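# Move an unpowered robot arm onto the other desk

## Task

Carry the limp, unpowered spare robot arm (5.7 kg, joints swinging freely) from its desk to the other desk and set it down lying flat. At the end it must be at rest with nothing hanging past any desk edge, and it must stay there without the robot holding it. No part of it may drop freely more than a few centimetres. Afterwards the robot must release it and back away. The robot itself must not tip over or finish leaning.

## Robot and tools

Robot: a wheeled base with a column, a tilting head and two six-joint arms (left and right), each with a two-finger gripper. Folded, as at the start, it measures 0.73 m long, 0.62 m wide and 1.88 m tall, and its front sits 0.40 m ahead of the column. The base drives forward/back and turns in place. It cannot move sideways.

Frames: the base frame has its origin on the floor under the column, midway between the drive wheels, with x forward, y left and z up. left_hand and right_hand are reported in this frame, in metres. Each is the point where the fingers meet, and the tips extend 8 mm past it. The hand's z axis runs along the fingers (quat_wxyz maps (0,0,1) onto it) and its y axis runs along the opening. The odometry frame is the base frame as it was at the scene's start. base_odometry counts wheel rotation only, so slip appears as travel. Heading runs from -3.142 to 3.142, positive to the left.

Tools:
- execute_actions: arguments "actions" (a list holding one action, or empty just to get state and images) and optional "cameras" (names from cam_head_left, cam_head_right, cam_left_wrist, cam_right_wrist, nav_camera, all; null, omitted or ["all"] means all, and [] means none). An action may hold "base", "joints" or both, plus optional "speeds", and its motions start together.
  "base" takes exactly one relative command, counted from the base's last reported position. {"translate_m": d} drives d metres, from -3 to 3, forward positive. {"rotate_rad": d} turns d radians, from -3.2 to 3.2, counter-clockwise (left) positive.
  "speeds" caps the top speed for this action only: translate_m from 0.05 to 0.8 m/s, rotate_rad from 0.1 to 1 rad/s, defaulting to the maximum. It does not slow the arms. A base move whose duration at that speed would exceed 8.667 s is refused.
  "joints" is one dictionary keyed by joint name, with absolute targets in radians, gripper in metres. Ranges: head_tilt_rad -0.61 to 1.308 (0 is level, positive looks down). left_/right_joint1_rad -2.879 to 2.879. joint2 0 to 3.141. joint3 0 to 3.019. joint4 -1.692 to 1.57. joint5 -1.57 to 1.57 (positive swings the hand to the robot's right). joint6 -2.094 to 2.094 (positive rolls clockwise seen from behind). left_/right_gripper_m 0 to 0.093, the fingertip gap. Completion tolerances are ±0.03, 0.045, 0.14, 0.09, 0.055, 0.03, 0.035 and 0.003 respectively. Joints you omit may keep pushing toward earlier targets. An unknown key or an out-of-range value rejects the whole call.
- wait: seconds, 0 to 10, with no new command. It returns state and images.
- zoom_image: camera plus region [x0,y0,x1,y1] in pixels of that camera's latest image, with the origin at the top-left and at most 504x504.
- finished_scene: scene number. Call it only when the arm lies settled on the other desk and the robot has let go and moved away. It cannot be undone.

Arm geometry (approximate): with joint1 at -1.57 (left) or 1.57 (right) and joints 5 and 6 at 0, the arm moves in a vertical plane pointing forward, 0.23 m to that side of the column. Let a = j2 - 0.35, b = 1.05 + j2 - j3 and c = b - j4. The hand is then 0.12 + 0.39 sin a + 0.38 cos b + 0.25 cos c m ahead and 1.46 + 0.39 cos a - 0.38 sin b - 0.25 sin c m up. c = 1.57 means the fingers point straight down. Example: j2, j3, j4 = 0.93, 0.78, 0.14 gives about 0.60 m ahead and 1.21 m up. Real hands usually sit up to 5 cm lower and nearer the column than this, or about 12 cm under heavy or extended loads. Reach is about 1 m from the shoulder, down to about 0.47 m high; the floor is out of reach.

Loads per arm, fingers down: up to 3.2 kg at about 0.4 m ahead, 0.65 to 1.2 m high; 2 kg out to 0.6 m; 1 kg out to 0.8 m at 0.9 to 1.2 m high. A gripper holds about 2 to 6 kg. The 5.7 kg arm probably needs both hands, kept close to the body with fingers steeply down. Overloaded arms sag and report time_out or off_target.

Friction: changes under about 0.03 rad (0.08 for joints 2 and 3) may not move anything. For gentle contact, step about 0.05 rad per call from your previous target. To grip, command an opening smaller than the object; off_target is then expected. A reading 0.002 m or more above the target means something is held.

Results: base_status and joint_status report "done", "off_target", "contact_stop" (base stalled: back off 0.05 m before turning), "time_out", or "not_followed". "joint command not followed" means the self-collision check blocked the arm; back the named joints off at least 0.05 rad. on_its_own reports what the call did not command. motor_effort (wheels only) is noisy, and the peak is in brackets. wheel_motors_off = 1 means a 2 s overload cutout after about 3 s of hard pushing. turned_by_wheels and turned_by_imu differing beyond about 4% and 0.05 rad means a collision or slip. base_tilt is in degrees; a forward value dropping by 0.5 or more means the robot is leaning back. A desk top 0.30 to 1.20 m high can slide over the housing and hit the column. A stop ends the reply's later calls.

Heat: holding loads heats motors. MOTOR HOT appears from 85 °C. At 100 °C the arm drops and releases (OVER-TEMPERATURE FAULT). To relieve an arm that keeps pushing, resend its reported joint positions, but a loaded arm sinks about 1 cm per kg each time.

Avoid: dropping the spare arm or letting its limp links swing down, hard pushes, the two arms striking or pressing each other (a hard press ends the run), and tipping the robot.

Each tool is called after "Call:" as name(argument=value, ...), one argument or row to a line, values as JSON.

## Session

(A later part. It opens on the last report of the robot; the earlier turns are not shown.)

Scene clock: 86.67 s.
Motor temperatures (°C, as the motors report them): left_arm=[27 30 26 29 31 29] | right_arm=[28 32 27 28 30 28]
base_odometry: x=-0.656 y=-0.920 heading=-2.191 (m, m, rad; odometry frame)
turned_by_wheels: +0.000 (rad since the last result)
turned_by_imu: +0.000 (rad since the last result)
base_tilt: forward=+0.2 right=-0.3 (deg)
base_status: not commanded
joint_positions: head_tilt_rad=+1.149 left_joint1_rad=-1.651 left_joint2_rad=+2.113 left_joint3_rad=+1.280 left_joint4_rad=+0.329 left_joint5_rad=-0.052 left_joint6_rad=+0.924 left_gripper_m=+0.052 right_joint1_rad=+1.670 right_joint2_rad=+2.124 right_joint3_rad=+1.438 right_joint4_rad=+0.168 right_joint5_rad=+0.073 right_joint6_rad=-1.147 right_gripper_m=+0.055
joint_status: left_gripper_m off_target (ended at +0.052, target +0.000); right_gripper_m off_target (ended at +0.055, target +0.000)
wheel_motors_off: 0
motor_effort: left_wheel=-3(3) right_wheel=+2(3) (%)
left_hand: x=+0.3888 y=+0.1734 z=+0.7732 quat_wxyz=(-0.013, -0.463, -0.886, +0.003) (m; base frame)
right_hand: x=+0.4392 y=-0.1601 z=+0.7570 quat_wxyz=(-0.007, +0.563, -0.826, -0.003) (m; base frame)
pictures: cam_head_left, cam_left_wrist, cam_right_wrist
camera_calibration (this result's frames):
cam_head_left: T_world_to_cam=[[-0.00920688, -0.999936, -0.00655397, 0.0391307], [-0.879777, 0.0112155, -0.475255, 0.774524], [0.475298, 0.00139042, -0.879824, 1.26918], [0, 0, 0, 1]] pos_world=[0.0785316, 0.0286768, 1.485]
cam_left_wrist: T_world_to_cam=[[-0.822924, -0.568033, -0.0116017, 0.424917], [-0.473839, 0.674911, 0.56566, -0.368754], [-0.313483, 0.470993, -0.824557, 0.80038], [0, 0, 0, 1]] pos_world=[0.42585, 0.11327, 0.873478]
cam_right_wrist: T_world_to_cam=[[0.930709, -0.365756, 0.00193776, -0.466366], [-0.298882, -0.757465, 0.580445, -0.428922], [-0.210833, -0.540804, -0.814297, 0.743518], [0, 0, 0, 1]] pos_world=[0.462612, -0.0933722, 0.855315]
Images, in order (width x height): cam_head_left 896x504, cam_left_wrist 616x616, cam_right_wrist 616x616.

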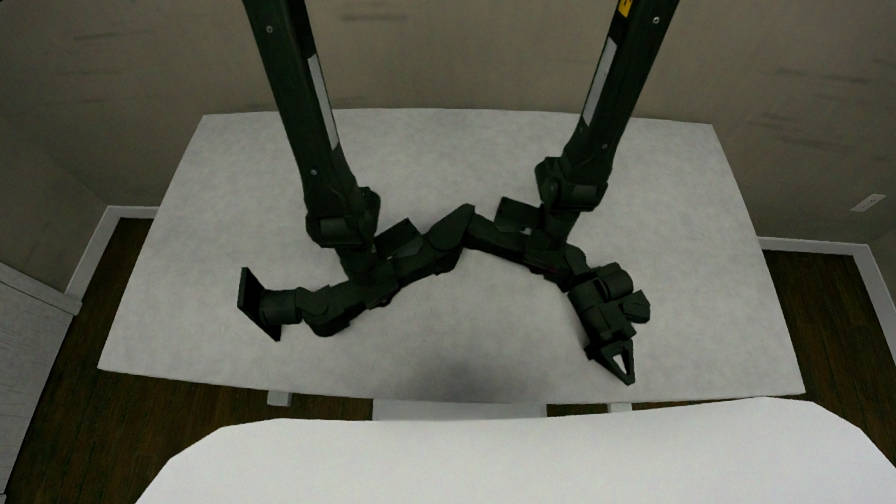

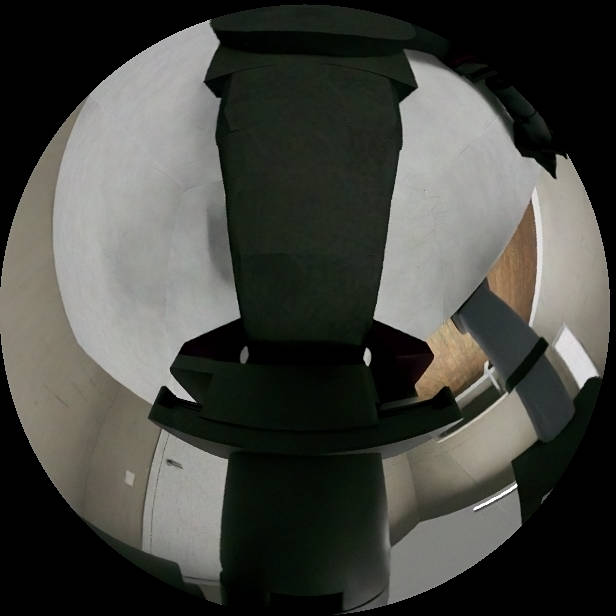

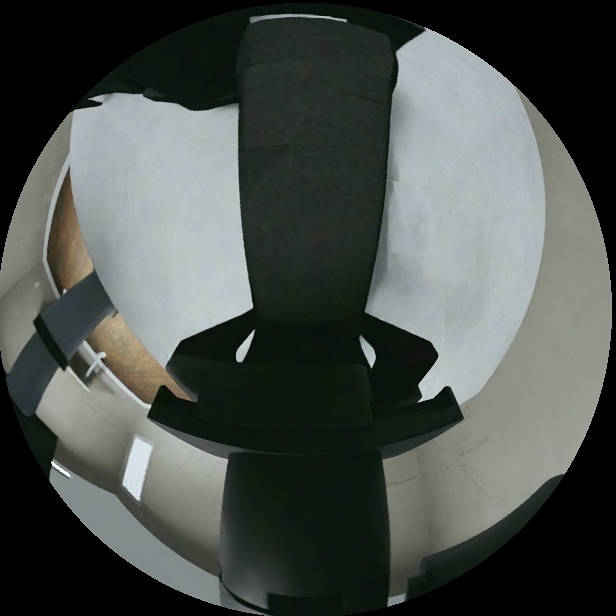

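Call:
execute_actions(
  actions=[
    {"joints":{"left_joint2_rad":1.944,"left_joint3_rad":1.102,"left_joint4_rad":0.32,"right_joint2_rad":1.911,"right_joint3_rad":1.205,"right_joint4_rad":0.186}},
  ],
  cameras=["cam_head_left","cam_left_wrist","cam_right_wrist"],
)

Scene clock: 90.97 s.
Motor temperatures (°C, as the motors report them): left_arm=[27 30 27 29 31 29] | right_arm=[28 32 27 28 30 28]
base_odometry: x=-0.656 y=-0.920 heading=-2.191 (m, m, rad; odometry frame)
turned_by_wheels: +0.000 (rad since the last result)
turned_by_imu: +0.000 (rad since the last result)
base_tilt: forward=+0.2 right=-0.4 (deg)
base_status: not commanded
joint_positions: head_tilt_rad=+1.149 left_joint1_rad=-1.654 left_joint2_rad=+2.036 left_joint3_rad=+1.155 left_joint4_rad=+0.329 left_joint5_rad=-0.039 left_joint6_rad=+0.943 left_gripper_m=+0.052 right_joint1_rad=+1.675 right_joint2_rad=+1.991 right_joint3_rad=+1.242 right_joint4_rad=+0.190 right_joint5_rad=+0.078 right_joint6_rad=-1.124 right_gripper_m=+0.054
joint_status: all done
wheel_motors_off: 0
motor_effort: left_wheel=-3(4) right_wheel=+2(3) (%)
left_hand: x=+0.3643 y=+0.1725 z=+0.8088 quat_wxyz=(+0.005, -0.473, -0.881, +0.021) (m; base frame)
right_hand: x=+0.4120 y=-0.1636 z=+0.8122 quat_wxyz=(+0.011, +0.556, -0.831, -0.013) (m; base frame)
pictures: cam_head_left, cam_left_wrist, cam_right_wrist
camera_calibration (this result's frames):
cam_head_left: T_world_to_cam=[[-0.00920688, -0.999936, -0.00655397, 0.0391307], [-0.879777, 0.0112155, -0.475255, 0.774524], [0.475298, 0.00139042, -0.879824, 1.26918], [0, 0, 0, 1]] pos_world=[0.0785316, 0.0286768, 1.485]
cam_left_wrist: T_world_to_cam=[[-0.835722, -0.547982, 0.0358322, 0.367429], [-0.430003, 0.693585, 0.57796, -0.429026], [-0.341565, 0.467606, -0.815278, 0.825735], [0, 0, 0, 1]] pos_world=[0.404629, 0.112792, 0.907998]
cam_right_wrist: T_world_to_cam=[[0.923788, -0.381241, -0.0356584, -0.411563], [-0.286663, -0.750329, 0.595677, -0.487984], [-0.253852, -0.540057, -0.802432, 0.789106], [0, 0, 0, 1]] pos_world=[0.440627, -0.0968908, 0.909209]
Images, in order (width x height): cam_head_left 896x504, cam_left_wrist 616x616, cam_right_wrist 616x616.

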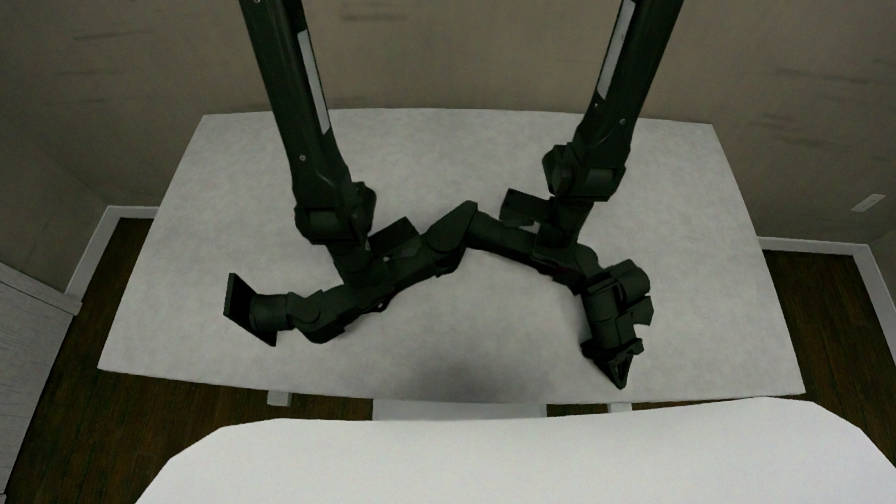

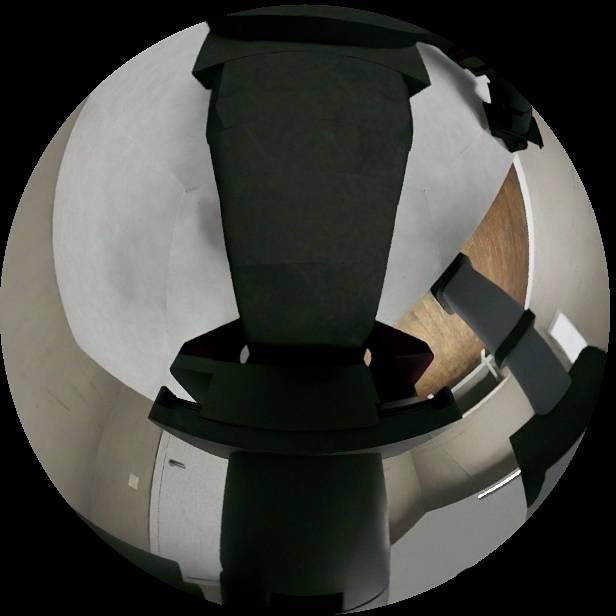

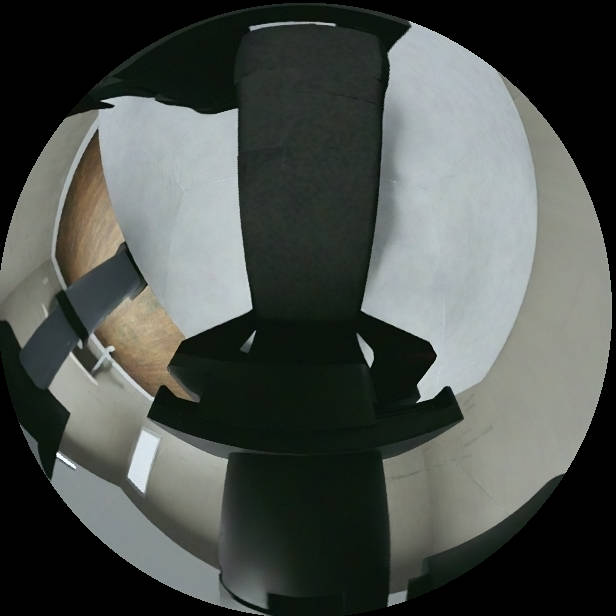

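Call:
execute_actions(
  actions=[
    {"joints":{"left_joint2_rad":1.83,"left_joint3_rad":1.10,"left_joint4_rad":0.21,"right_joint2_rad":1.81,"right_joint3_rad":1.215,"right_joint4_rad":0.075}},
  ],
  cameras=["cam_head_left","cam_left_wrist","cam_right_wrist"],
)

Scene clock: 96.57 s.
Motor temperatures (°C, as the motors report them): left_arm=[27 31 27 29 31 29] | right_arm=[28 33 28 28 30 28]
base_odometry: x=-0.656 y=-0.920 heading=-2.191 (m, m, rad; odometry frame)
turned_by_wheels: +0.000 (rad since the last result)
turned_by_imu: +0.000 (rad since the last result)
base_tilt: forward=+0.1 right=-0.4 (deg)
base_status: not commanded
joint_positions: head_tilt_rad=+1.149 left_joint1_rad=-1.655 left_joint2_rad=+1.910 left_joint3_rad=+1.146 left_joint4_rad=+0.230 left_joint5_rad=-0.047 left_joint6_rad=+0.953 left_gripper_m=+0.052 right_joint1_rad=+1.675 right_joint2_rad=+1.887 right_joint3_rad=+1.246 right_joint4_rad=+0.101 right_joint5_rad=+0.074 right_joint6_rad=-1.116 right_gripper_m=+0.054
joint_status: all done
wheel_motors_off: 0
motor_effort: left_wheel=-3(3) right_wheel=+2(2) (%)
left_hand: x=+0.4138 y=+0.1739 z=+0.8437 quat_wxyz=(-0.001, -0.478, -0.878, +0.014) (m; base frame)
right_hand: x=+0.4585 y=-0.1628 z=+0.8452 quat_wxyz=(+0.002, +0.552, -0.834, -0.011) (m; base frame)
pictures: cam_head_left, cam_left_wrist, cam_right_wrist
camera_calibration (this result's frames):
cam_head_left: T_world_to_cam=[[-0.00920688, -0.999936, -0.00655397, 0.0391307], [-0.879777, 0.0112155, -0.475255, 0.774524], [0.475298, 0.00139042, -0.879824, 1.26918], [0, 0, 0, 1]] pos_world=[0.0785317, 0.0286768, 1.485]
cam_left_wrist: T_world_to_cam=[[-0.841296, -0.540284, 0.0177161, 0.424649], [-0.433707, 0.694179, 0.574468, -0.424514], [-0.322674, 0.475614, -0.818335, 0.863836], [0, 0, 0, 1]] pos_world=[0.451879, 0.113267, 0.943254]
cam_right_wrist: T_world_to_cam=[[0.920514, -0.390172, -0.0204725, -0.465853], [-0.305288, -0.750975, 0.585522, -0.476697], [-0.243829, -0.532731, -0.810398, 0.831154], [0, 0, 0, 1]] pos_world=[0.485953, -0.0969687, 0.943145]
Images, in order (width x height): cam_head_left 896x504, cam_left_wrist 616x616, cam_right_wrist 616x616.

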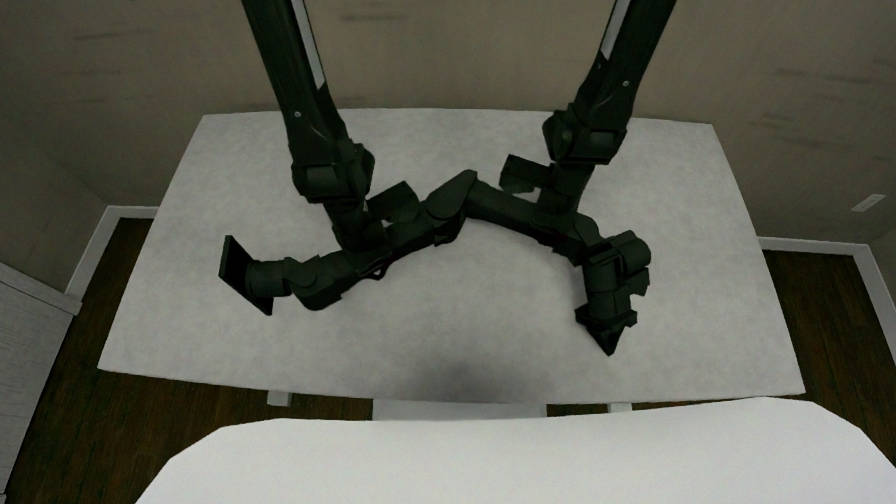

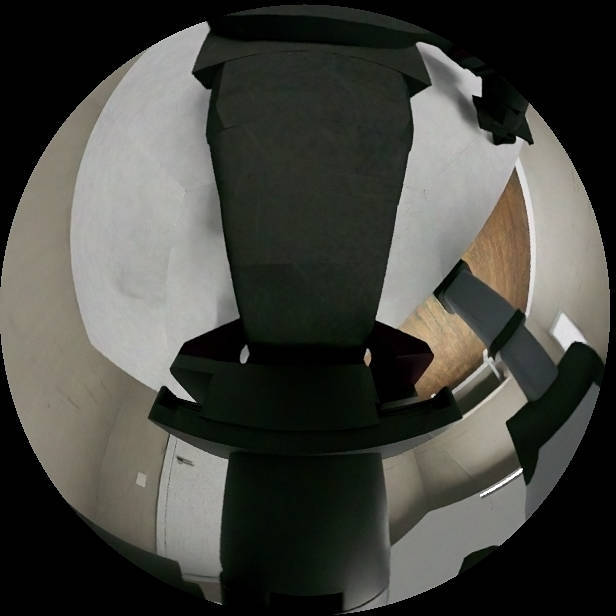

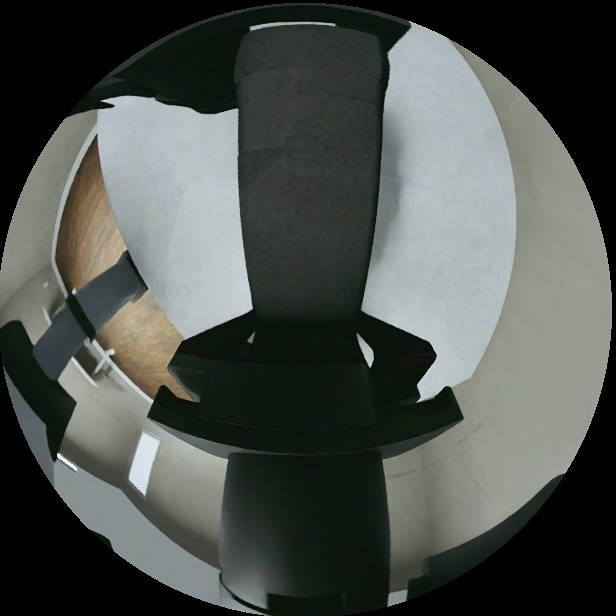

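Call:
execute_actions(
  actions=[
    {"joints":{"left_joint2_rad":1.69,"left_joint3_rad":0.98,"left_joint4_rad":0.19,"right_joint2_rad":1.67,"right_joint3_rad":1.09,"right_joint4_rad":0.06}},
  ],
  cameras=["cam_head_left"],
)

Call:
execute_actions(
  actions=[
    {"joints":{"left_joint2_rad":1.539,"left_joint3_rad":0.854,"left_joint4_rad":0.165,"right_joint2_rad":1.526,"right_joint3_rad":0.965,"right_joint4_rad":0.04}},
  ],
  cameras=["cam_head_left","cam_right_wrist"],
)

Scene clock: 103.50 s.
Motor temperatures (°C, as the motors report them): left_arm=[27 32 28 29 31 29] | right_arm=[28 34 28 28 30 29]
base_odometry: x=-0.656 y=-0.920 heading=-2.191 (m, m, rad; odometry frame)
turned_by_wheels: +0.000 (rad since the last result)
turned_by_imu: +0.000 (rad since the last result)
base_tilt: forward=+0.0 right=-0.4 (deg)
base_status: not commanded
joint_positions: head_tilt_rad=+1.149 left_joint1_rad=-1.661 left_joint2_rad=+1.787 left_joint3_rad=+1.012 left_joint4_rad=+0.212 left_joint5_rad=-0.049 left_joint6_rad=+0.952 left_gripper_m=+0.052 right_joint1_rad=+1.684 right_joint2_rad=+1.765 right_joint3_rad=+1.116 right_joint4_rad=+0.081 right_joint5_rad=+0.074 right_joint6_rad=-1.105 right_gripper_m=+0.054
joint_status: all done
wheel_motors_off: 0
motor_effort: left_wheel=-3(3) right_wheel=+2(3) (%)
left_hand: x=+0.3997 y=+0.1745 z=+0.8923 quat_wxyz=(+0.011, -0.479, -0.878, +0.021) (m; base frame)
right_hand: x=+0.4443 y=-0.1622 z=+0.8926 quat_wxyz=(+0.012, +0.550, -0.835, -0.020) (m; base frame)
pictures: cam_head_left
camera_calibration (this result's frames):
cam_head_left: T_world_to_cam=[[-0.00920688, -0.999936, -0.00655397, 0.0391307], [-0.879777, 0.0112155, -0.475255, 0.774524], [0.475298, 0.00139042, -0.879824, 1.26918], [0, 0, 0, 1]] pos_world=[0.0785316, 0.0286768, 1.485]
Images, in order (width x height): cam_head_left 896x504.

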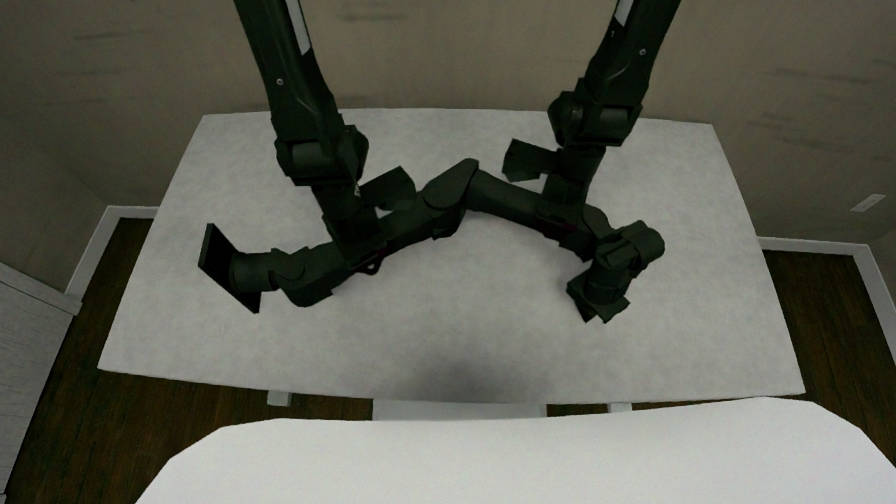

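Scene clock: 104.60 s.
Motor temperatures (°C, as the motors report them): left_arm=[27 32 28 29 31 29] | right_arm=[28 34 28 28 30 29]
base_odometry: x=-0.656 y=-0.920 heading=-2.191 (m, m, rad; odometry frame)
turned_by_wheels: +0.000 (rad since the last result)
turned_by_imu: +0.000 (rad since the last result)
base_tilt: forward=+0.1 right=-0.4 (deg)
base_status: not commanded
joint_positions: head_tilt_rad=+1.149 left_joint1_rad=-1.664 left_joint2_rad=+1.626 left_joint3_rad=+0.890 left_joint4_rad=+0.195 left_joint5_rad=-0.057 left_joint6_rad=+0.958 left_gripper_m=+0.052 right_joint1_rad=+1.695 right_joint2_rad=+1.614 right_joint3_rad=+1.002 right_joint4_rad=+0.065 right_joint5_rad=+0.069 right_joint6_rad=-1.092 right_gripper_m=+0.054
joint_status: all done
wheel_motors_off: 0
motor_effort: left_wheel=-3(4) right_wheel=+2(3) (%)
left_hand: x=+0.4070 y=+0.1780 z=+0.9492 quat_wxyz=(+0.002, -0.482, -0.876, +0.014) (m; base frame)
right_hand: x=+0.4500 y=-0.1592 z=+0.9479 quat_wxyz=(-0.001, +0.547, -0.837, -0.022) (m; base frame)
pictures: cam_head_left, cam_right_wrist
camera_calibration (this result's frames):
cam_head_left: T_world_to_cam=[[-0.00920688, -0.999936, -0.00655397, 0.0391307], [-0.879777, 0.0112155, -0.475255, 0.774524], [0.475298, 0.00139042, -0.879824, 1.26918], [0, 0, 0, 1]] pos_world=[0.0785316, 0.0286768, 1.485]
cam_right_wrist: T_world_to_cam=[[0.915256, -0.401231, -0.0363442, -0.438909], [-0.310188, -0.759383, 0.571945, -0.522949], [-0.257081, -0.512202, -0.819486, 0.93208], [0, 0, 0, 1]] pos_world=[0.479122, -0.0958094, 1.04697]
Images, in order (width x height): cam_head_left 896x504, cam_right_wrist 616x616.

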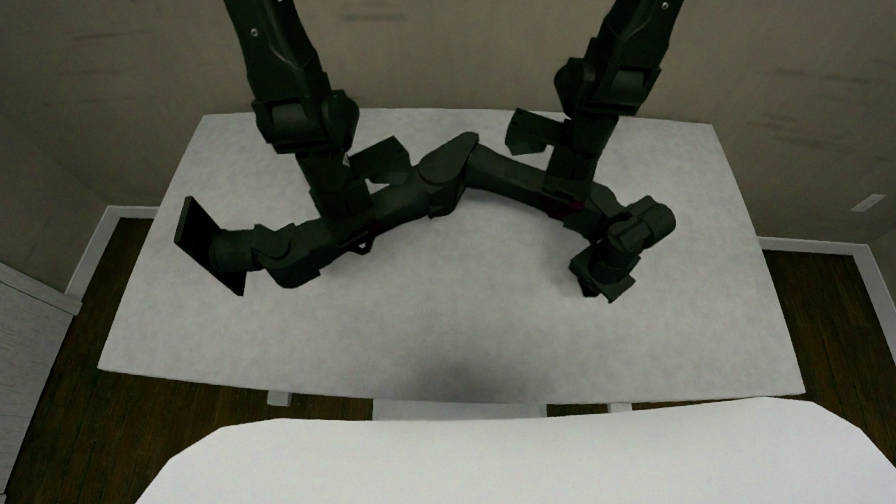

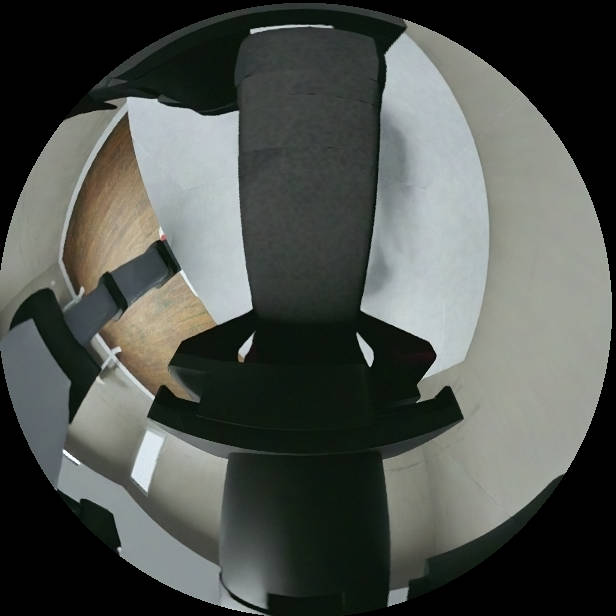

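Call:
execute_actions(
  actions=[
    {"joints":{"left_joint2_rad":1.292,"left_joint3_rad":0.704,"left_joint4_rad":0.068,"right_joint2_rad":1.29,"right_joint3_rad":0.808,"right_joint4_rad":-0.039}},
  ],
  cameras=["cam_head_left"],
)

Call:
execute_actions(
  actions=[
    {"joints":{"left_joint2_rad":0.979,"left_joint3_rad":0.617,"left_joint4_rad":-0.158,"right_joint2_rad":1.007,"right_joint3_rad":0.73,"right_joint4_rad":-0.243,"head_tilt_rad":0.9}},
  ],
  cameras=["cam_head_left"],
)

Scene clock: 111.63 s.
Motor temperatures (°C, as the motors report them): left_arm=[27 33 28 29 31 29] | right_arm=[28 35 28 28 30 29]
base_odometry: x=-0.656 y=-0.920 heading=-2.191 (m, m, rad; odometry frame)
turned_by_wheels: +0.000 (rad since the last result)
turned_by_imu: +0.000 (rad since the last result)
base_tilt: forward=+0.2 right=-0.4 (deg)
base_status: not commanded
joint_positions: head_tilt_rad=+1.149 left_joint1_rad=-1.681 left_joint2_rad=+1.380 left_joint3_rad=+0.725 left_joint4_rad=+0.089 left_joint5_rad=-0.058 left_joint6_rad=+0.957 left_gripper_m=+0.052 right_joint1_rad=+1.708 right_joint2_rad=+1.373 right_joint3_rad=+0.832 right_joint4_rad=-0.023 right_joint5_rad=+0.062 right_joint6_rad=-1.069 right_gripper_m=+0.054
joint_status: all done
wheel_motors_off: 0
motor_effort: left_wheel=-2(4) right_wheel=+2(4) (%)
left_hand: x=+0.3932 y=+0.1762 z=+1.0309 quat_wxyz=(+0.009, -0.486, -0.874, +0.026) (m; base frame)
right_hand: x=+0.4346 y=-0.1609 z=+1.0311 quat_wxyz=(+0.003, +0.540, -0.841, -0.034) (m; base frame)
pictures: cam_head_left
camera_calibration (this result's frames):
cam_head_left: T_world_to_cam=[[-0.00920688, -0.999936, -0.00655397, 0.0391307], [-0.879777, 0.0112155, -0.475255, 0.774524], [0.475298, 0.00139042, -0.879824, 1.26918], [0, 0, 0, 1]] pos_world=[0.0785316, 0.0286768, 1.485]
Images, in order (width x height): cam_head_left 896x504.

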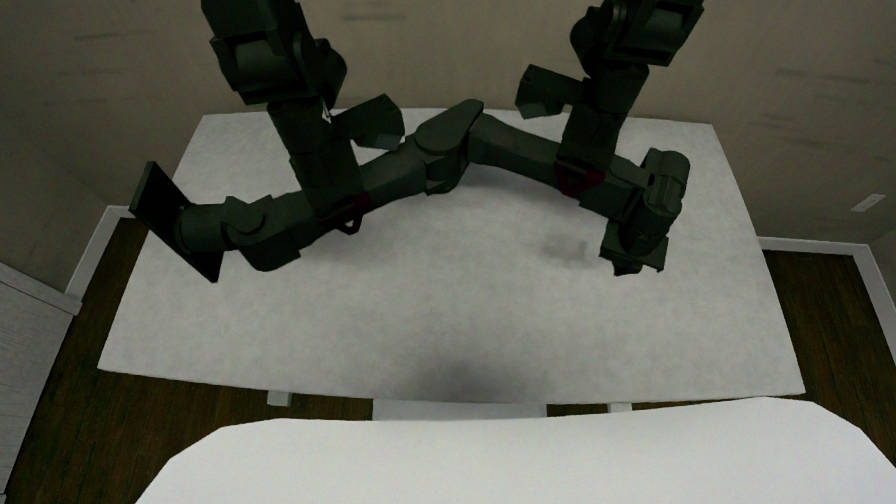

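Scene clock: 112.93 s.
Motor temperatures (°C, as the motors report them): left_arm=[27 33 28 29 31 29] | right_arm=[28 35 28 28 30 29]
base_odometry: x=-0.656 y=-0.920 heading=-2.191 (m, m, rad; odometry frame)
turned_by_wheels: +0.000 (rad since the last result)
turned_by_imu: +0.000 (rad since the last result)
base_tilt: forward=+0.3 right=-0.3 (deg)
base_status: not commanded
joint_positions: head_tilt_rad=+0.915 left_joint1_rad=-1.694 left_joint2_rad=+1.064 left_joint3_rad=+0.618 left_joint4_rad=-0.142 left_joint5_rad=-0.041 left_joint6_rad=+0.950 left_gripper_m=+0.052 right_joint1_rad=+1.726 right_joint2_rad=+1.095 right_joint3_rad=+0.737 right_joint4_rad=-0.227 right_joint5_rad=+0.041 right_joint6_rad=-1.049 right_gripper_m=+0.054
joint_status: all done
wheel_motors_off: 0
motor_effort: left_wheel=-3(4) right_wheel=+2(4) (%)
left_hand: x=+0.3895 y=+0.1768 z=+1.1223 quat_wxyz=(+0.013, -0.486, -0.873, +0.043) (m; base frame)
right_hand: x=+0.4311 y=-0.1596 z=+1.1198 quat_wxyz=(+0.003, +0.535, -0.843, -0.054) (m; base frame)
pictures: cam_head_left
camera_calibration (this result's frames):
cam_head_left: T_world_to_cam=[[-0.00743159, -0.999936, -0.00851426, 0.0420608], [-0.745234, 0.0112155, -0.666709, 1.06264], [0.666761, 0.00139042, -0.74527, 1.05239], [0, 0, 0, 1]] pos_world=[0.090532, 0.0286768, 1.49314]
Images, in order (width x height): cam_head_left 896x504.

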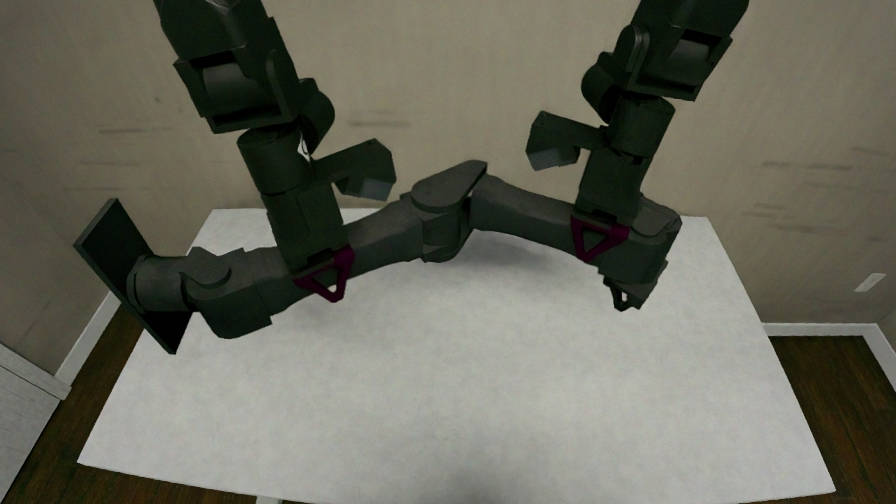

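Call:
execute_actions(
  actions=[
    {"base":{"translate_m":-0.8},"speeds":{"translate_m":0.35}},
  ],
  cameras=[],
)

Call:
execute_actions(
  actions=[
    {"base":{"rotate_rad":2.89},"speeds":{"rotate_rad":0.5},"joints":{"head_tilt_rad":0.7}},
  ],
  cameras=["cam_head_left","nav_camera"],
)

Scene clock: 128.57 s.
Motor temperatures (°C, as the motors report them): left_arm=[27 33 27 29 31 29] | right_arm=[28 35 28 28 33 30]
base_odometry: x=-0.191 y=-0.269 heading=-2.192 (m, m, rad; odometry frame)
turned_by_wheels: -0.001 (rad since the last result)
turned_by_imu: +0.002 (rad since the last result)
base_tilt: forward=+0.1 right=-0.3 (deg)
base_status: done
joint_positions: head_tilt_rad=+0.914 left_joint1_rad=-1.694 left_joint2_rad=+1.068 left_joint3_rad=+0.607 left_joint4_rad=-0.146 left_joint5_rad=-0.038 left_joint6_rad=+0.950 left_gripper_m=+0.052 right_joint1_rad=+1.726 right_joint2_rad=+1.101 right_joint3_rad=+0.725 right_joint4_rad=-0.232 right_joint5_rad=+0.039 right_joint6_rad=-1.043 right_gripper_m=+0.054
joint_status: not commanded
wheel_motors_off: 0
motor_effort: left_wheel=-1(36) right_wheel=+1(41) (%)
left_hand: x=+0.3806 y=+0.1768 z=+1.1212 quat_wxyz=(+0.021, -0.486, -0.872, +0.048) (m; base frame)
right_hand: x=+0.4211 y=-0.1598 z=+1.1178 quat_wxyz=(+0.013, +0.534, -0.844, -0.060) (m; base frame)
pictures: none
No camera images: the call's "cameras" was empty. Leave "cameras" out to get every camera's image.

Scene clock: 135.27 s.
Motor temperatures (°C, as the motors report them): left_arm=[27 33 27 29 31 29] | right_arm=[28 36 27 28 34 30]
base_odometry: x=-0.191 y=-0.269 heading=+0.697 (m, m, rad; odometry frame)
turned_by_wheels: +2.890 (rad since the last result)
turned_by_imu: +2.920 (rad since the last result)
base_tilt: forward=+0.2 right=-0.5 (deg)
base_status: done
joint_positions: head_tilt_rad=+0.717 left_joint1_rad=-1.694 left_joint2_rad=+1.068 left_joint3_rad=+0.609 left_joint4_rad=-0.146 left_joint5_rad=-0.037 left_joint6_rad=+0.951 left_gripper_m=+0.052 right_joint1_rad=+1.724 right_joint2_rad=+1.101 right_joint3_rad=+0.727 right_joint4_rad=-0.232 right_joint5_rad=+0.038 right_joint6_rad=-1.043 right_gripper_m=+0.054
joint_status: all done
wheel_motors_off: 0
motor_effort: left_wheel=-1(42) right_wheel=+1(44) (%)
left_hand: x=+0.3817 y=+0.1765 z=+1.1213 quat_wxyz=(+0.020, -0.487, -0.872, +0.048) (m; base frame)
right_hand: x=+0.4221 y=-0.1603 z=+1.1178 quat_wxyz=(+0.012, +0.533, -0.844, -0.060) (m; base frame)
pictures: cam_head_left, nav_camera
camera_calibration (this result's frames):
cam_head_left: T_world_to_cam=[[-0.00561096, -0.999936, -0.00981011, 0.0439654], [-0.599478, 0.0112155, -0.800313, 1.2611], [0.800372, 0.00139042, -0.599502, 0.821227], [0, 0, 0, 1]] pos_world=[0.0989601, 0.0286768, 1.50203]
Images, in order (width x height): cam_head_left 896x504, nav_camera 896x504.

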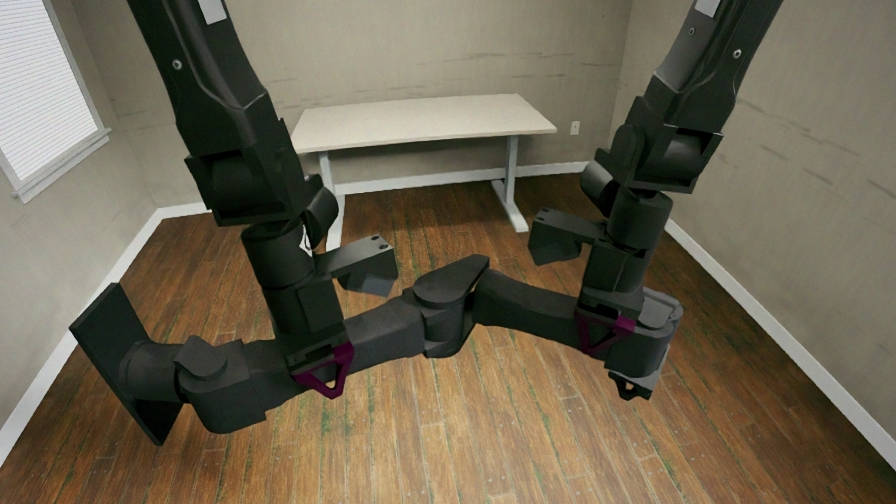

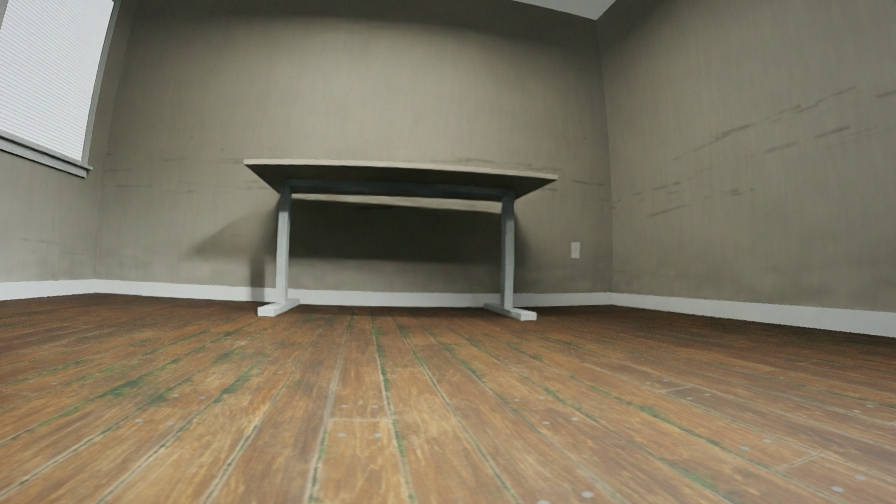

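Call:
execute_actions(
  actions=[
    {"base":{"translate_m":1.1},"speeds":{"translate_m":0.4}},
  ],
  cameras=[],
)

Call:
execute_actions(
  actions=[
    {"base":{"rotate_rad":0.136},"speeds":{"rotate_rad":0.4},"joints":{"head_tilt_rad":0.85}},
  ],
  cameras=["cam_head_left","nav_camera"],
)

Scene clock: 146.33 s.
Motor temperatures (°C, as the motors report them): left_arm=[27 33 27 29 31 29] | right_arm=[28 36 27 28 35 31]
base_odometry: x=+0.652 y=+0.437 heading=+0.698 (m, m, rad; odometry frame)
turned_by_wheels: +0.001 (rad since the last result)
turned_by_imu: -0.003 (rad since the last result)
base_tilt: forward=+0.2 right=-0.5 (deg)
base_status: done
joint_positions: head_tilt_rad=+0.716 left_joint1_rad=-1.694 left_joint2_rad=+1.069 left_joint3_rad=+0.616 left_joint4_rad=-0.146 left_joint5_rad=-0.038 left_joint6_rad=+0.951 left_gripper_m=+0.052 right_joint1_rad=+1.724 right_joint2_rad=+1.103 right_joint3_rad=+0.735 right_joint4_rad=-0.233 right_joint5_rad=+0.039 right_joint6_rad=-1.046 right_gripper_m=+0.054
joint_status: not commanded
wheel_motors_off: 0
motor_effort: left_wheel=+2(49) right_wheel=-1(53) (%)
left_hand: x=+0.3855 y=+0.1764 z=+1.1209 quat_wxyz=(+0.018, -0.487, -0.872, +0.046) (m; base frame)
right_hand: x=+0.4261 y=-0.1603 z=+1.1175 quat_wxyz=(+0.010, +0.534, -0.843, -0.058) (m; base frame)
pictures: none
No camera images: the call's "cameras" was empty. Leave "cameras" out to get every camera's image.

Scene clock: 147.43 s.
Motor temperatures (°C, as the motors report them): left_arm=[27 33 27 29 31 29] | right_arm=[28 36 27 28 35 31]
base_odometry: x=+0.652 y=+0.438 heading=+0.833 (m, m, rad; odometry frame)
turned_by_wheels: +0.135 (rad since the last result)
turned_by_imu: +0.134 (rad since the last result)
base_tilt: forward=+0.1 right=-0.4 (deg)
base_status: done
joint_positions: head_tilt_rad=+0.851 left_joint1_rad=-1.693 left_joint2_rad=+1.069 left_joint3_rad=+0.615 left_joint4_rad=-0.146 left_joint5_rad=-0.037 left_joint6_rad=+0.950 left_gripper_m=+0.052 right_joint1_rad=+1.724 right_joint2_rad=+1.103 right_joint3_rad=+0.734 right_joint4_rad=-0.233 right_joint5_rad=+0.038 right_joint6_rad=-1.045 right_gripper_m=+0.054
joint_status: all done
wheel_motors_off: 0
motor_effort: left_wheel=+0(43) right_wheel=+0(43) (%)
left_hand: x=+0.3848 y=+0.1765 z=+1.1209 quat_wxyz=(+0.018, -0.486, -0.872, +0.047) (m; base frame)
right_hand: x=+0.4256 y=-0.1601 z=+1.1175 quat_wxyz=(+0.010, +0.534, -0.843, -0.059) (m; base frame)
pictures: cam_head_left, nav_camera
camera_calibration (this result's frames):
cam_head_left: T_world_to_cam=[[-0.00687608, -0.999936, -0.00896887, 0.0427331], [-0.701406, 0.0112155, -0.712674, 1.13123], [0.712729, 0.00139042, -0.701438, 0.98259], [0, 0, 0, 1]] pos_world=[0.0934251, 0.0286768, 1.49581]
Images, in order (width x height): cam_head_left 896x504, nav_camera 896x504.

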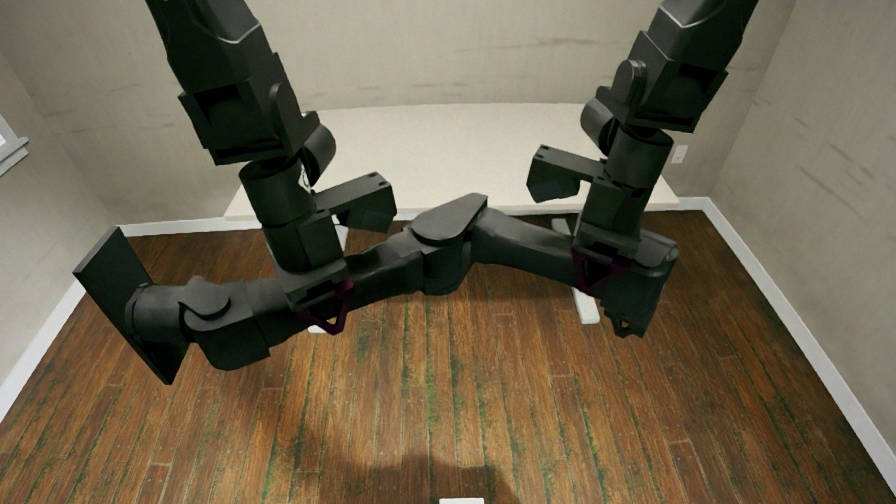

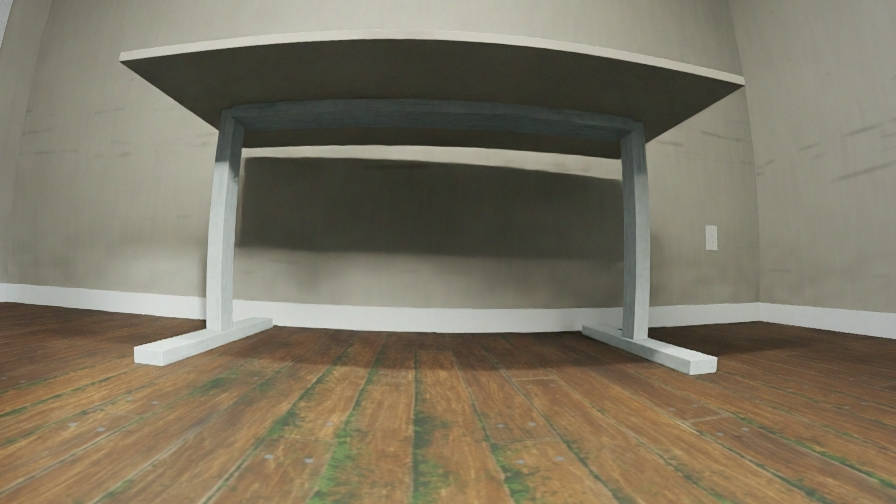

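Call:
execute_actions(
  actions=[
    {"base":{"translate_m":0.78},"speeds":{"translate_m":0.3},"joints":{"head_tilt_rad":1.15}},
  ],
  cameras=["cam_head_left"],
)

Scene clock: 153.50 s.
Motor temperatures (°C, as the motors report them): left_arm=[27 33 27 29 31 29] | right_arm=[28 36 27 28 36 31]
base_odometry: x=+1.177 y=+1.015 heading=+0.834 (m, m, rad; odometry frame)
turned_by_wheels: +0.001 (rad since the last result)
turned_by_imu: -0.002 (rad since the last result)
base_tilt: forward=+0.1 right=-0.5 (deg)
base_status: done
joint_positions: head_tilt_rad=+1.149 left_joint1_rad=-1.693 left_joint2_rad=+1.071 left_joint3_rad=+0.616 left_joint4_rad=-0.146 left_joint5_rad=-0.037 left_joint6_rad=+0.951 left_gripper_m=+0.052 right_joint1_rad=+1.724 right_joint2_rad=+1.105 right_joint3_rad=+0.735 right_joint4_rad=-0.233 right_joint5_rad=+0.038 right_joint6_rad=-1.045 right_gripper_m=+0.054
joint_status: all done
wheel_motors_off: 0
motor_effort: left_wheel=+1(51) right_wheel=-1(41) (%)
left_hand: x=+0.3851 y=+0.1765 z=+1.1204 quat_wxyz=(+0.018, -0.486, -0.872, +0.047) (m; base frame)
right_hand: x=+0.4257 y=-0.1602 z=+1.1170 quat_wxyz=(+0.011, +0.534, -0.844, -0.059) (m; base frame)
pictures: cam_head_left
camera_calibration (this result's frames):
cam_head_left: T_world_to_cam=[[-0.00920416, -0.999936, -0.00655778, 0.0391364], [-0.87958, 0.0112155, -0.475619, 0.775075], [0.475662, 0.00139042, -0.879627, 1.26885], [0, 0, 0, 1]] pos_world=[0.0785544, 0.0286768, 1.48502]
Images, in order (width x height): cam_head_left 896x504.

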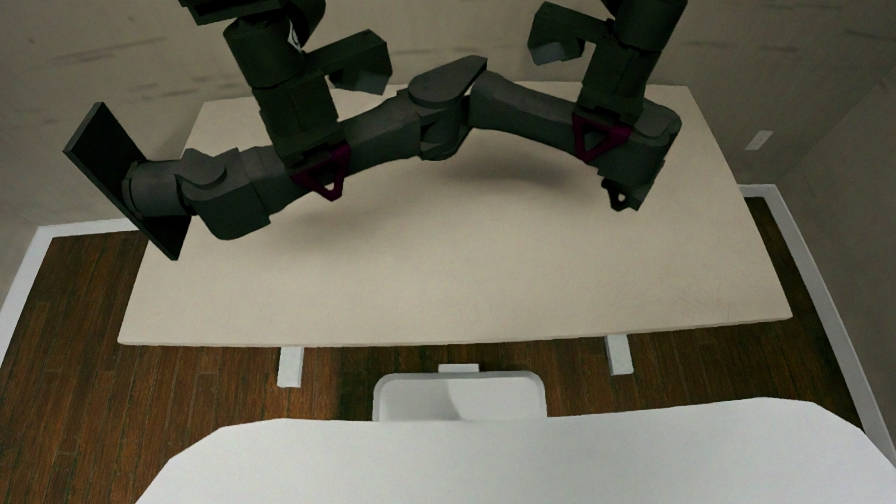

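Call:
execute_actions(
  actions=[
    {"base":{"translate_m":0.12},"speeds":{"translate_m":0.06},"joints":{"left_joint1_rad":-1.70,"right_joint1_rad":1.61,"left_joint2_rad":1.27,"left_joint3_rad":0.73,"left_joint4_rad":0.02,"right_joint2_rad":1.27,"right_joint3_rad":0.83,"right_joint4_rad":-0.08}},
  ],
  cameras=["cam_head_left"],
)

Scene clock: 162.17 s.
Motor temperatures (°C, as the motors report them): left_arm=[27 34 26 29 30 29] | right_arm=[28 37 27 28 37 31]
base_odometry: x=+1.257 y=+1.104 heading=+0.834 (m, m, rad; odometry frame)
turned_by_wheels: +0.001 (rad since the last result)
turned_by_imu: +0.000 (rad since the last result)
base_tilt: forward=+0.1 right=-0.4 (deg)
base_status: done
joint_positions: head_tilt_rad=+1.149 left_joint1_rad=-1.722 left_joint2_rad=+1.382 left_joint3_rad=+0.747 left_joint4_rad=+0.033 left_joint5_rad=-0.051 left_joint6_rad=+0.939 left_gripper_m=+0.052 right_joint1_rad=+1.659 right_joint2_rad=+1.369 right_joint3_rad=+0.840 right_joint4_rad=-0.078 right_joint5_rad=+0.031 right_joint6_rad=-1.079 right_gripper_m=+0.054
joint_status: right_joint1_rad time_out (moved -0.065 of -0.114); the others done
wheel_motors_off: 0
on_its_own: right_joint1_rad reads +1.659 and still pushes toward +1.610 since a time_out
motor_effort: left_wheel=+1(36) right_wheel=-1(34) (%)
left_hand: x=+0.3909 y=+0.1538 z=+1.0320 quat_wxyz=(+0.017, -0.488, -0.871, +0.052) (m; base frame)
right_hand: x=+0.4294 y=-0.1831 z=+1.0313 quat_wxyz=(+0.024, +0.534, -0.844, -0.039) (m; base frame)
pictures: cam_head_left
camera_calibration (this result's frames):
cam_head_left: T_world_to_cam=[[-0.00920641, -0.999936, -0.00655463, 0.0391317], [-0.879743, 0.0112155, -0.475318, 0.774619], [0.475361, 0.00139042, -0.87979, 1.26912], [0, 0, 0, 1]] pos_world=[0.0785356, 0.0286768, 1.48501]
Images, in order (width x height): cam_head_left 896x504.

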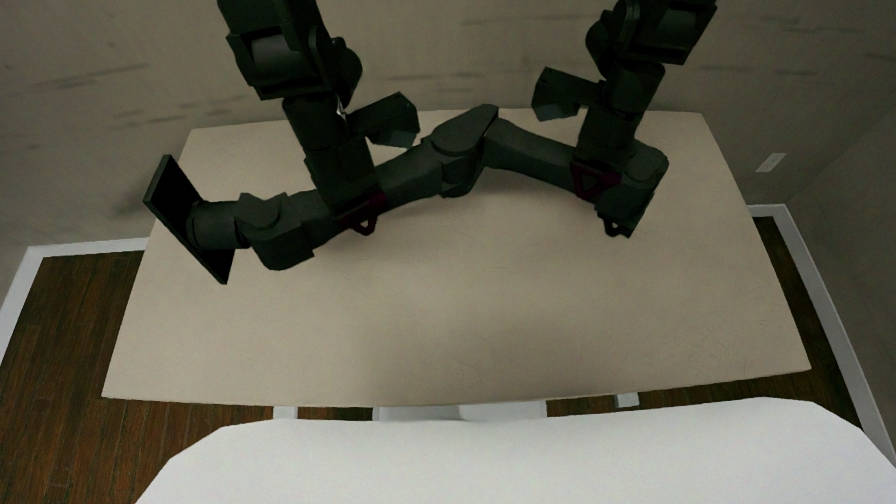

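Call:
execute_actions(
  actions=[
    {"joints":{"right_joint1_rad":1.64,"left_joint2_rad":1.52,"left_joint3_rad":0.88,"left_joint4_rad":0.12,"right_joint2_rad":1.51,"right_joint3_rad":0.99,"right_joint4_rad":0.0}},
  ],
  cameras=["cam_head_left"],
)

Call:
execute_actions(
  actions=[
    {"joints":{"left_joint2_rad":1.62,"left_joint3_rad":0.96,"left_joint4_rad":0.14,"right_joint2_rad":1.61,"right_joint3_rad":1.07,"right_joint4_rad":0.02}},
  ],
  cameras=["cam_head_left"],
)

Scene clock: 169.00 s.
Motor temperatures (°C, as the motors report them): left_arm=[27 34 27 29 30 29] | right_arm=[28 37 27 28 38 31]
base_odometry: x=+1.257 y=+1.104 heading=+0.834 (m, m, rad; odometry frame)
turned_by_wheels: +0.000 (rad since the last result)
turned_by_imu: +0.000 (rad since the last result)
base_tilt: forward=+0.0 right=-0.3 (deg)
base_status: not commanded
joint_positions: head_tilt_rad=+1.149 left_joint1_rad=-1.700 left_joint2_rad=+1.627 left_joint3_rad=+0.899 left_joint4_rad=+0.129 left_joint5_rad=-0.050 left_joint6_rad=+0.939 left_gripper_m=+0.052 right_joint1_rad=+1.657 right_joint2_rad=+1.614 right_joint3_rad=+1.002 right_joint4_rad=+0.003 right_joint5_rad=+0.049 right_joint6_rad=-1.093 right_gripper_m=+0.054
joint_status: all done
wheel_motors_off: 0
motor_effort: left_wheel=+2(3) right_wheel=-1(5) (%)
left_hand: x=+0.3944 y=+0.1559 z=+0.9505 quat_wxyz=(+0.020, -0.483, -0.874, +0.043) (m; base frame)
right_hand: x=+0.4359 y=-0.1802 z=+0.9471 quat_wxyz=(+0.030, +0.540, -0.841, -0.032) (m; base frame)
pictures: cam_head_left
camera_calibration (this result's frames):
cam_head_left: T_world_to_cam=[[-0.00920641, -0.999936, -0.00655463, 0.0391317], [-0.879743, 0.0112155, -0.475318, 0.774619], [0.475361, 0.00139042, -0.87979, 1.26912], [0, 0, 0, 1]] pos_world=[0.0785356, 0.0286768, 1.48501]
Images, in order (width x height): cam_head_left 896x504.

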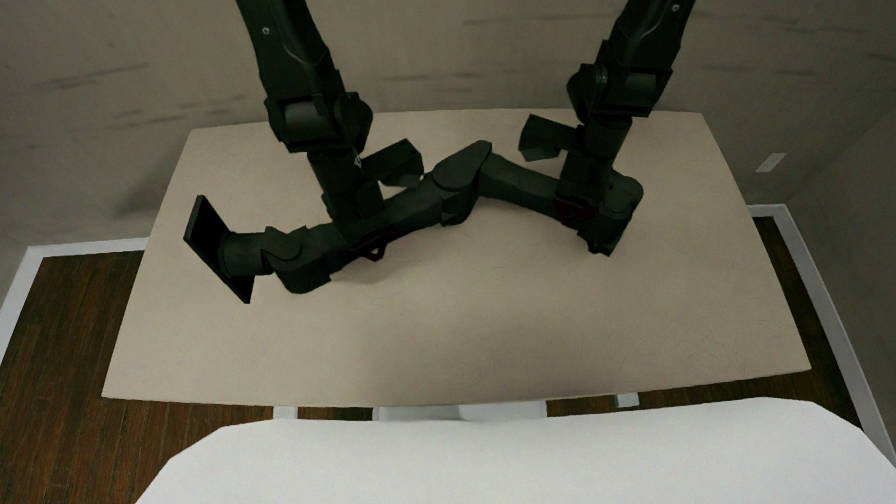

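Scene clock: 169.80 s.
Motor temperatures (°C, as the motors report them): left_arm=[27 34 27 29 30 29] | right_arm=[28 37 27 28 37 31]
base_odometry: x=+1.257 y=+1.104 heading=+0.834 (m, m, rad; odometry frame)
turned_by_wheels: +0.000 (rad since the last result)
turned_by_imu: +0.000 (rad since the last result)
base_tilt: forward=+0.2 right=-0.3 (deg)
base_status: not commanded
joint_positions: head_tilt_rad=+1.149 left_joint1_rad=-1.698 left_joint2_rad=+1.716 left_joint3_rad=+0.988 left_joint4_rad=+0.147 left_joint5_rad=-0.057 left_joint6_rad=+0.940 left_gripper_m=+0.052 right_joint1_rad=+1.651 right_joint2_rad=+1.705 right_joint3_rad=+1.092 right_joint4_rad=+0.018 right_joint5_rad=+0.052 right_joint6_rad=-1.099 right_gripper_m=+0.054
joint_status: all done
wheel_motors_off: 0
motor_effort: left_wheel=+2(3) right_wheel=-2(3) (%)
left_hand: x=+0.4072 y=+0.1537 z=+0.9171 quat_wxyz=(+0.013, -0.483, -0.875, +0.035) (m; base frame)
right_hand: x=+0.4481 y=-0.1816 z=+0.9130 quat_wxyz=(+0.025, +0.541, -0.840, -0.025) (m; base frame)
pictures: cam_head_left
camera_calibration (this result's frames):
cam_head_left: T_world_to_cam=[[-0.00920641, -0.999936, -0.00655463, 0.0391317], [-0.879743, 0.0112155, -0.475318, 0.774619], [0.475361, 0.00139042, -0.87979, 1.26912], [0, 0, 0, 1]] pos_world=[0.0785356, 0.0286768, 1.48501]
Images, in order (width x height): cam_head_left 896x504.

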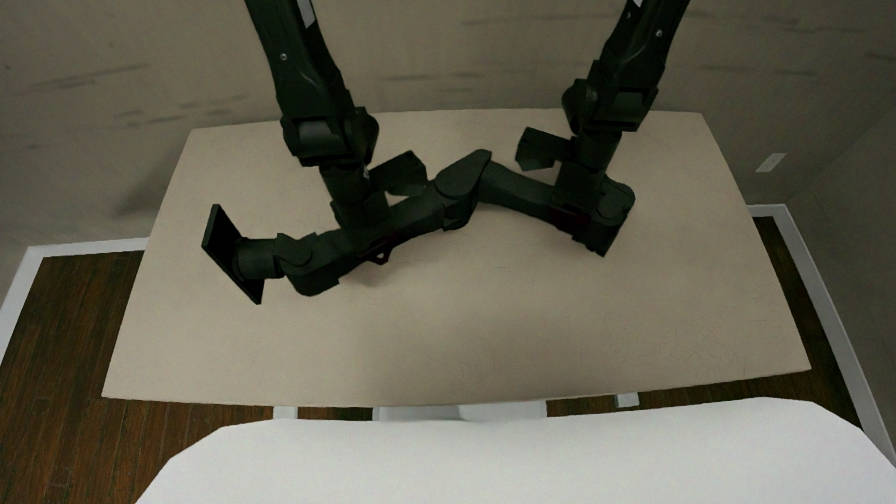

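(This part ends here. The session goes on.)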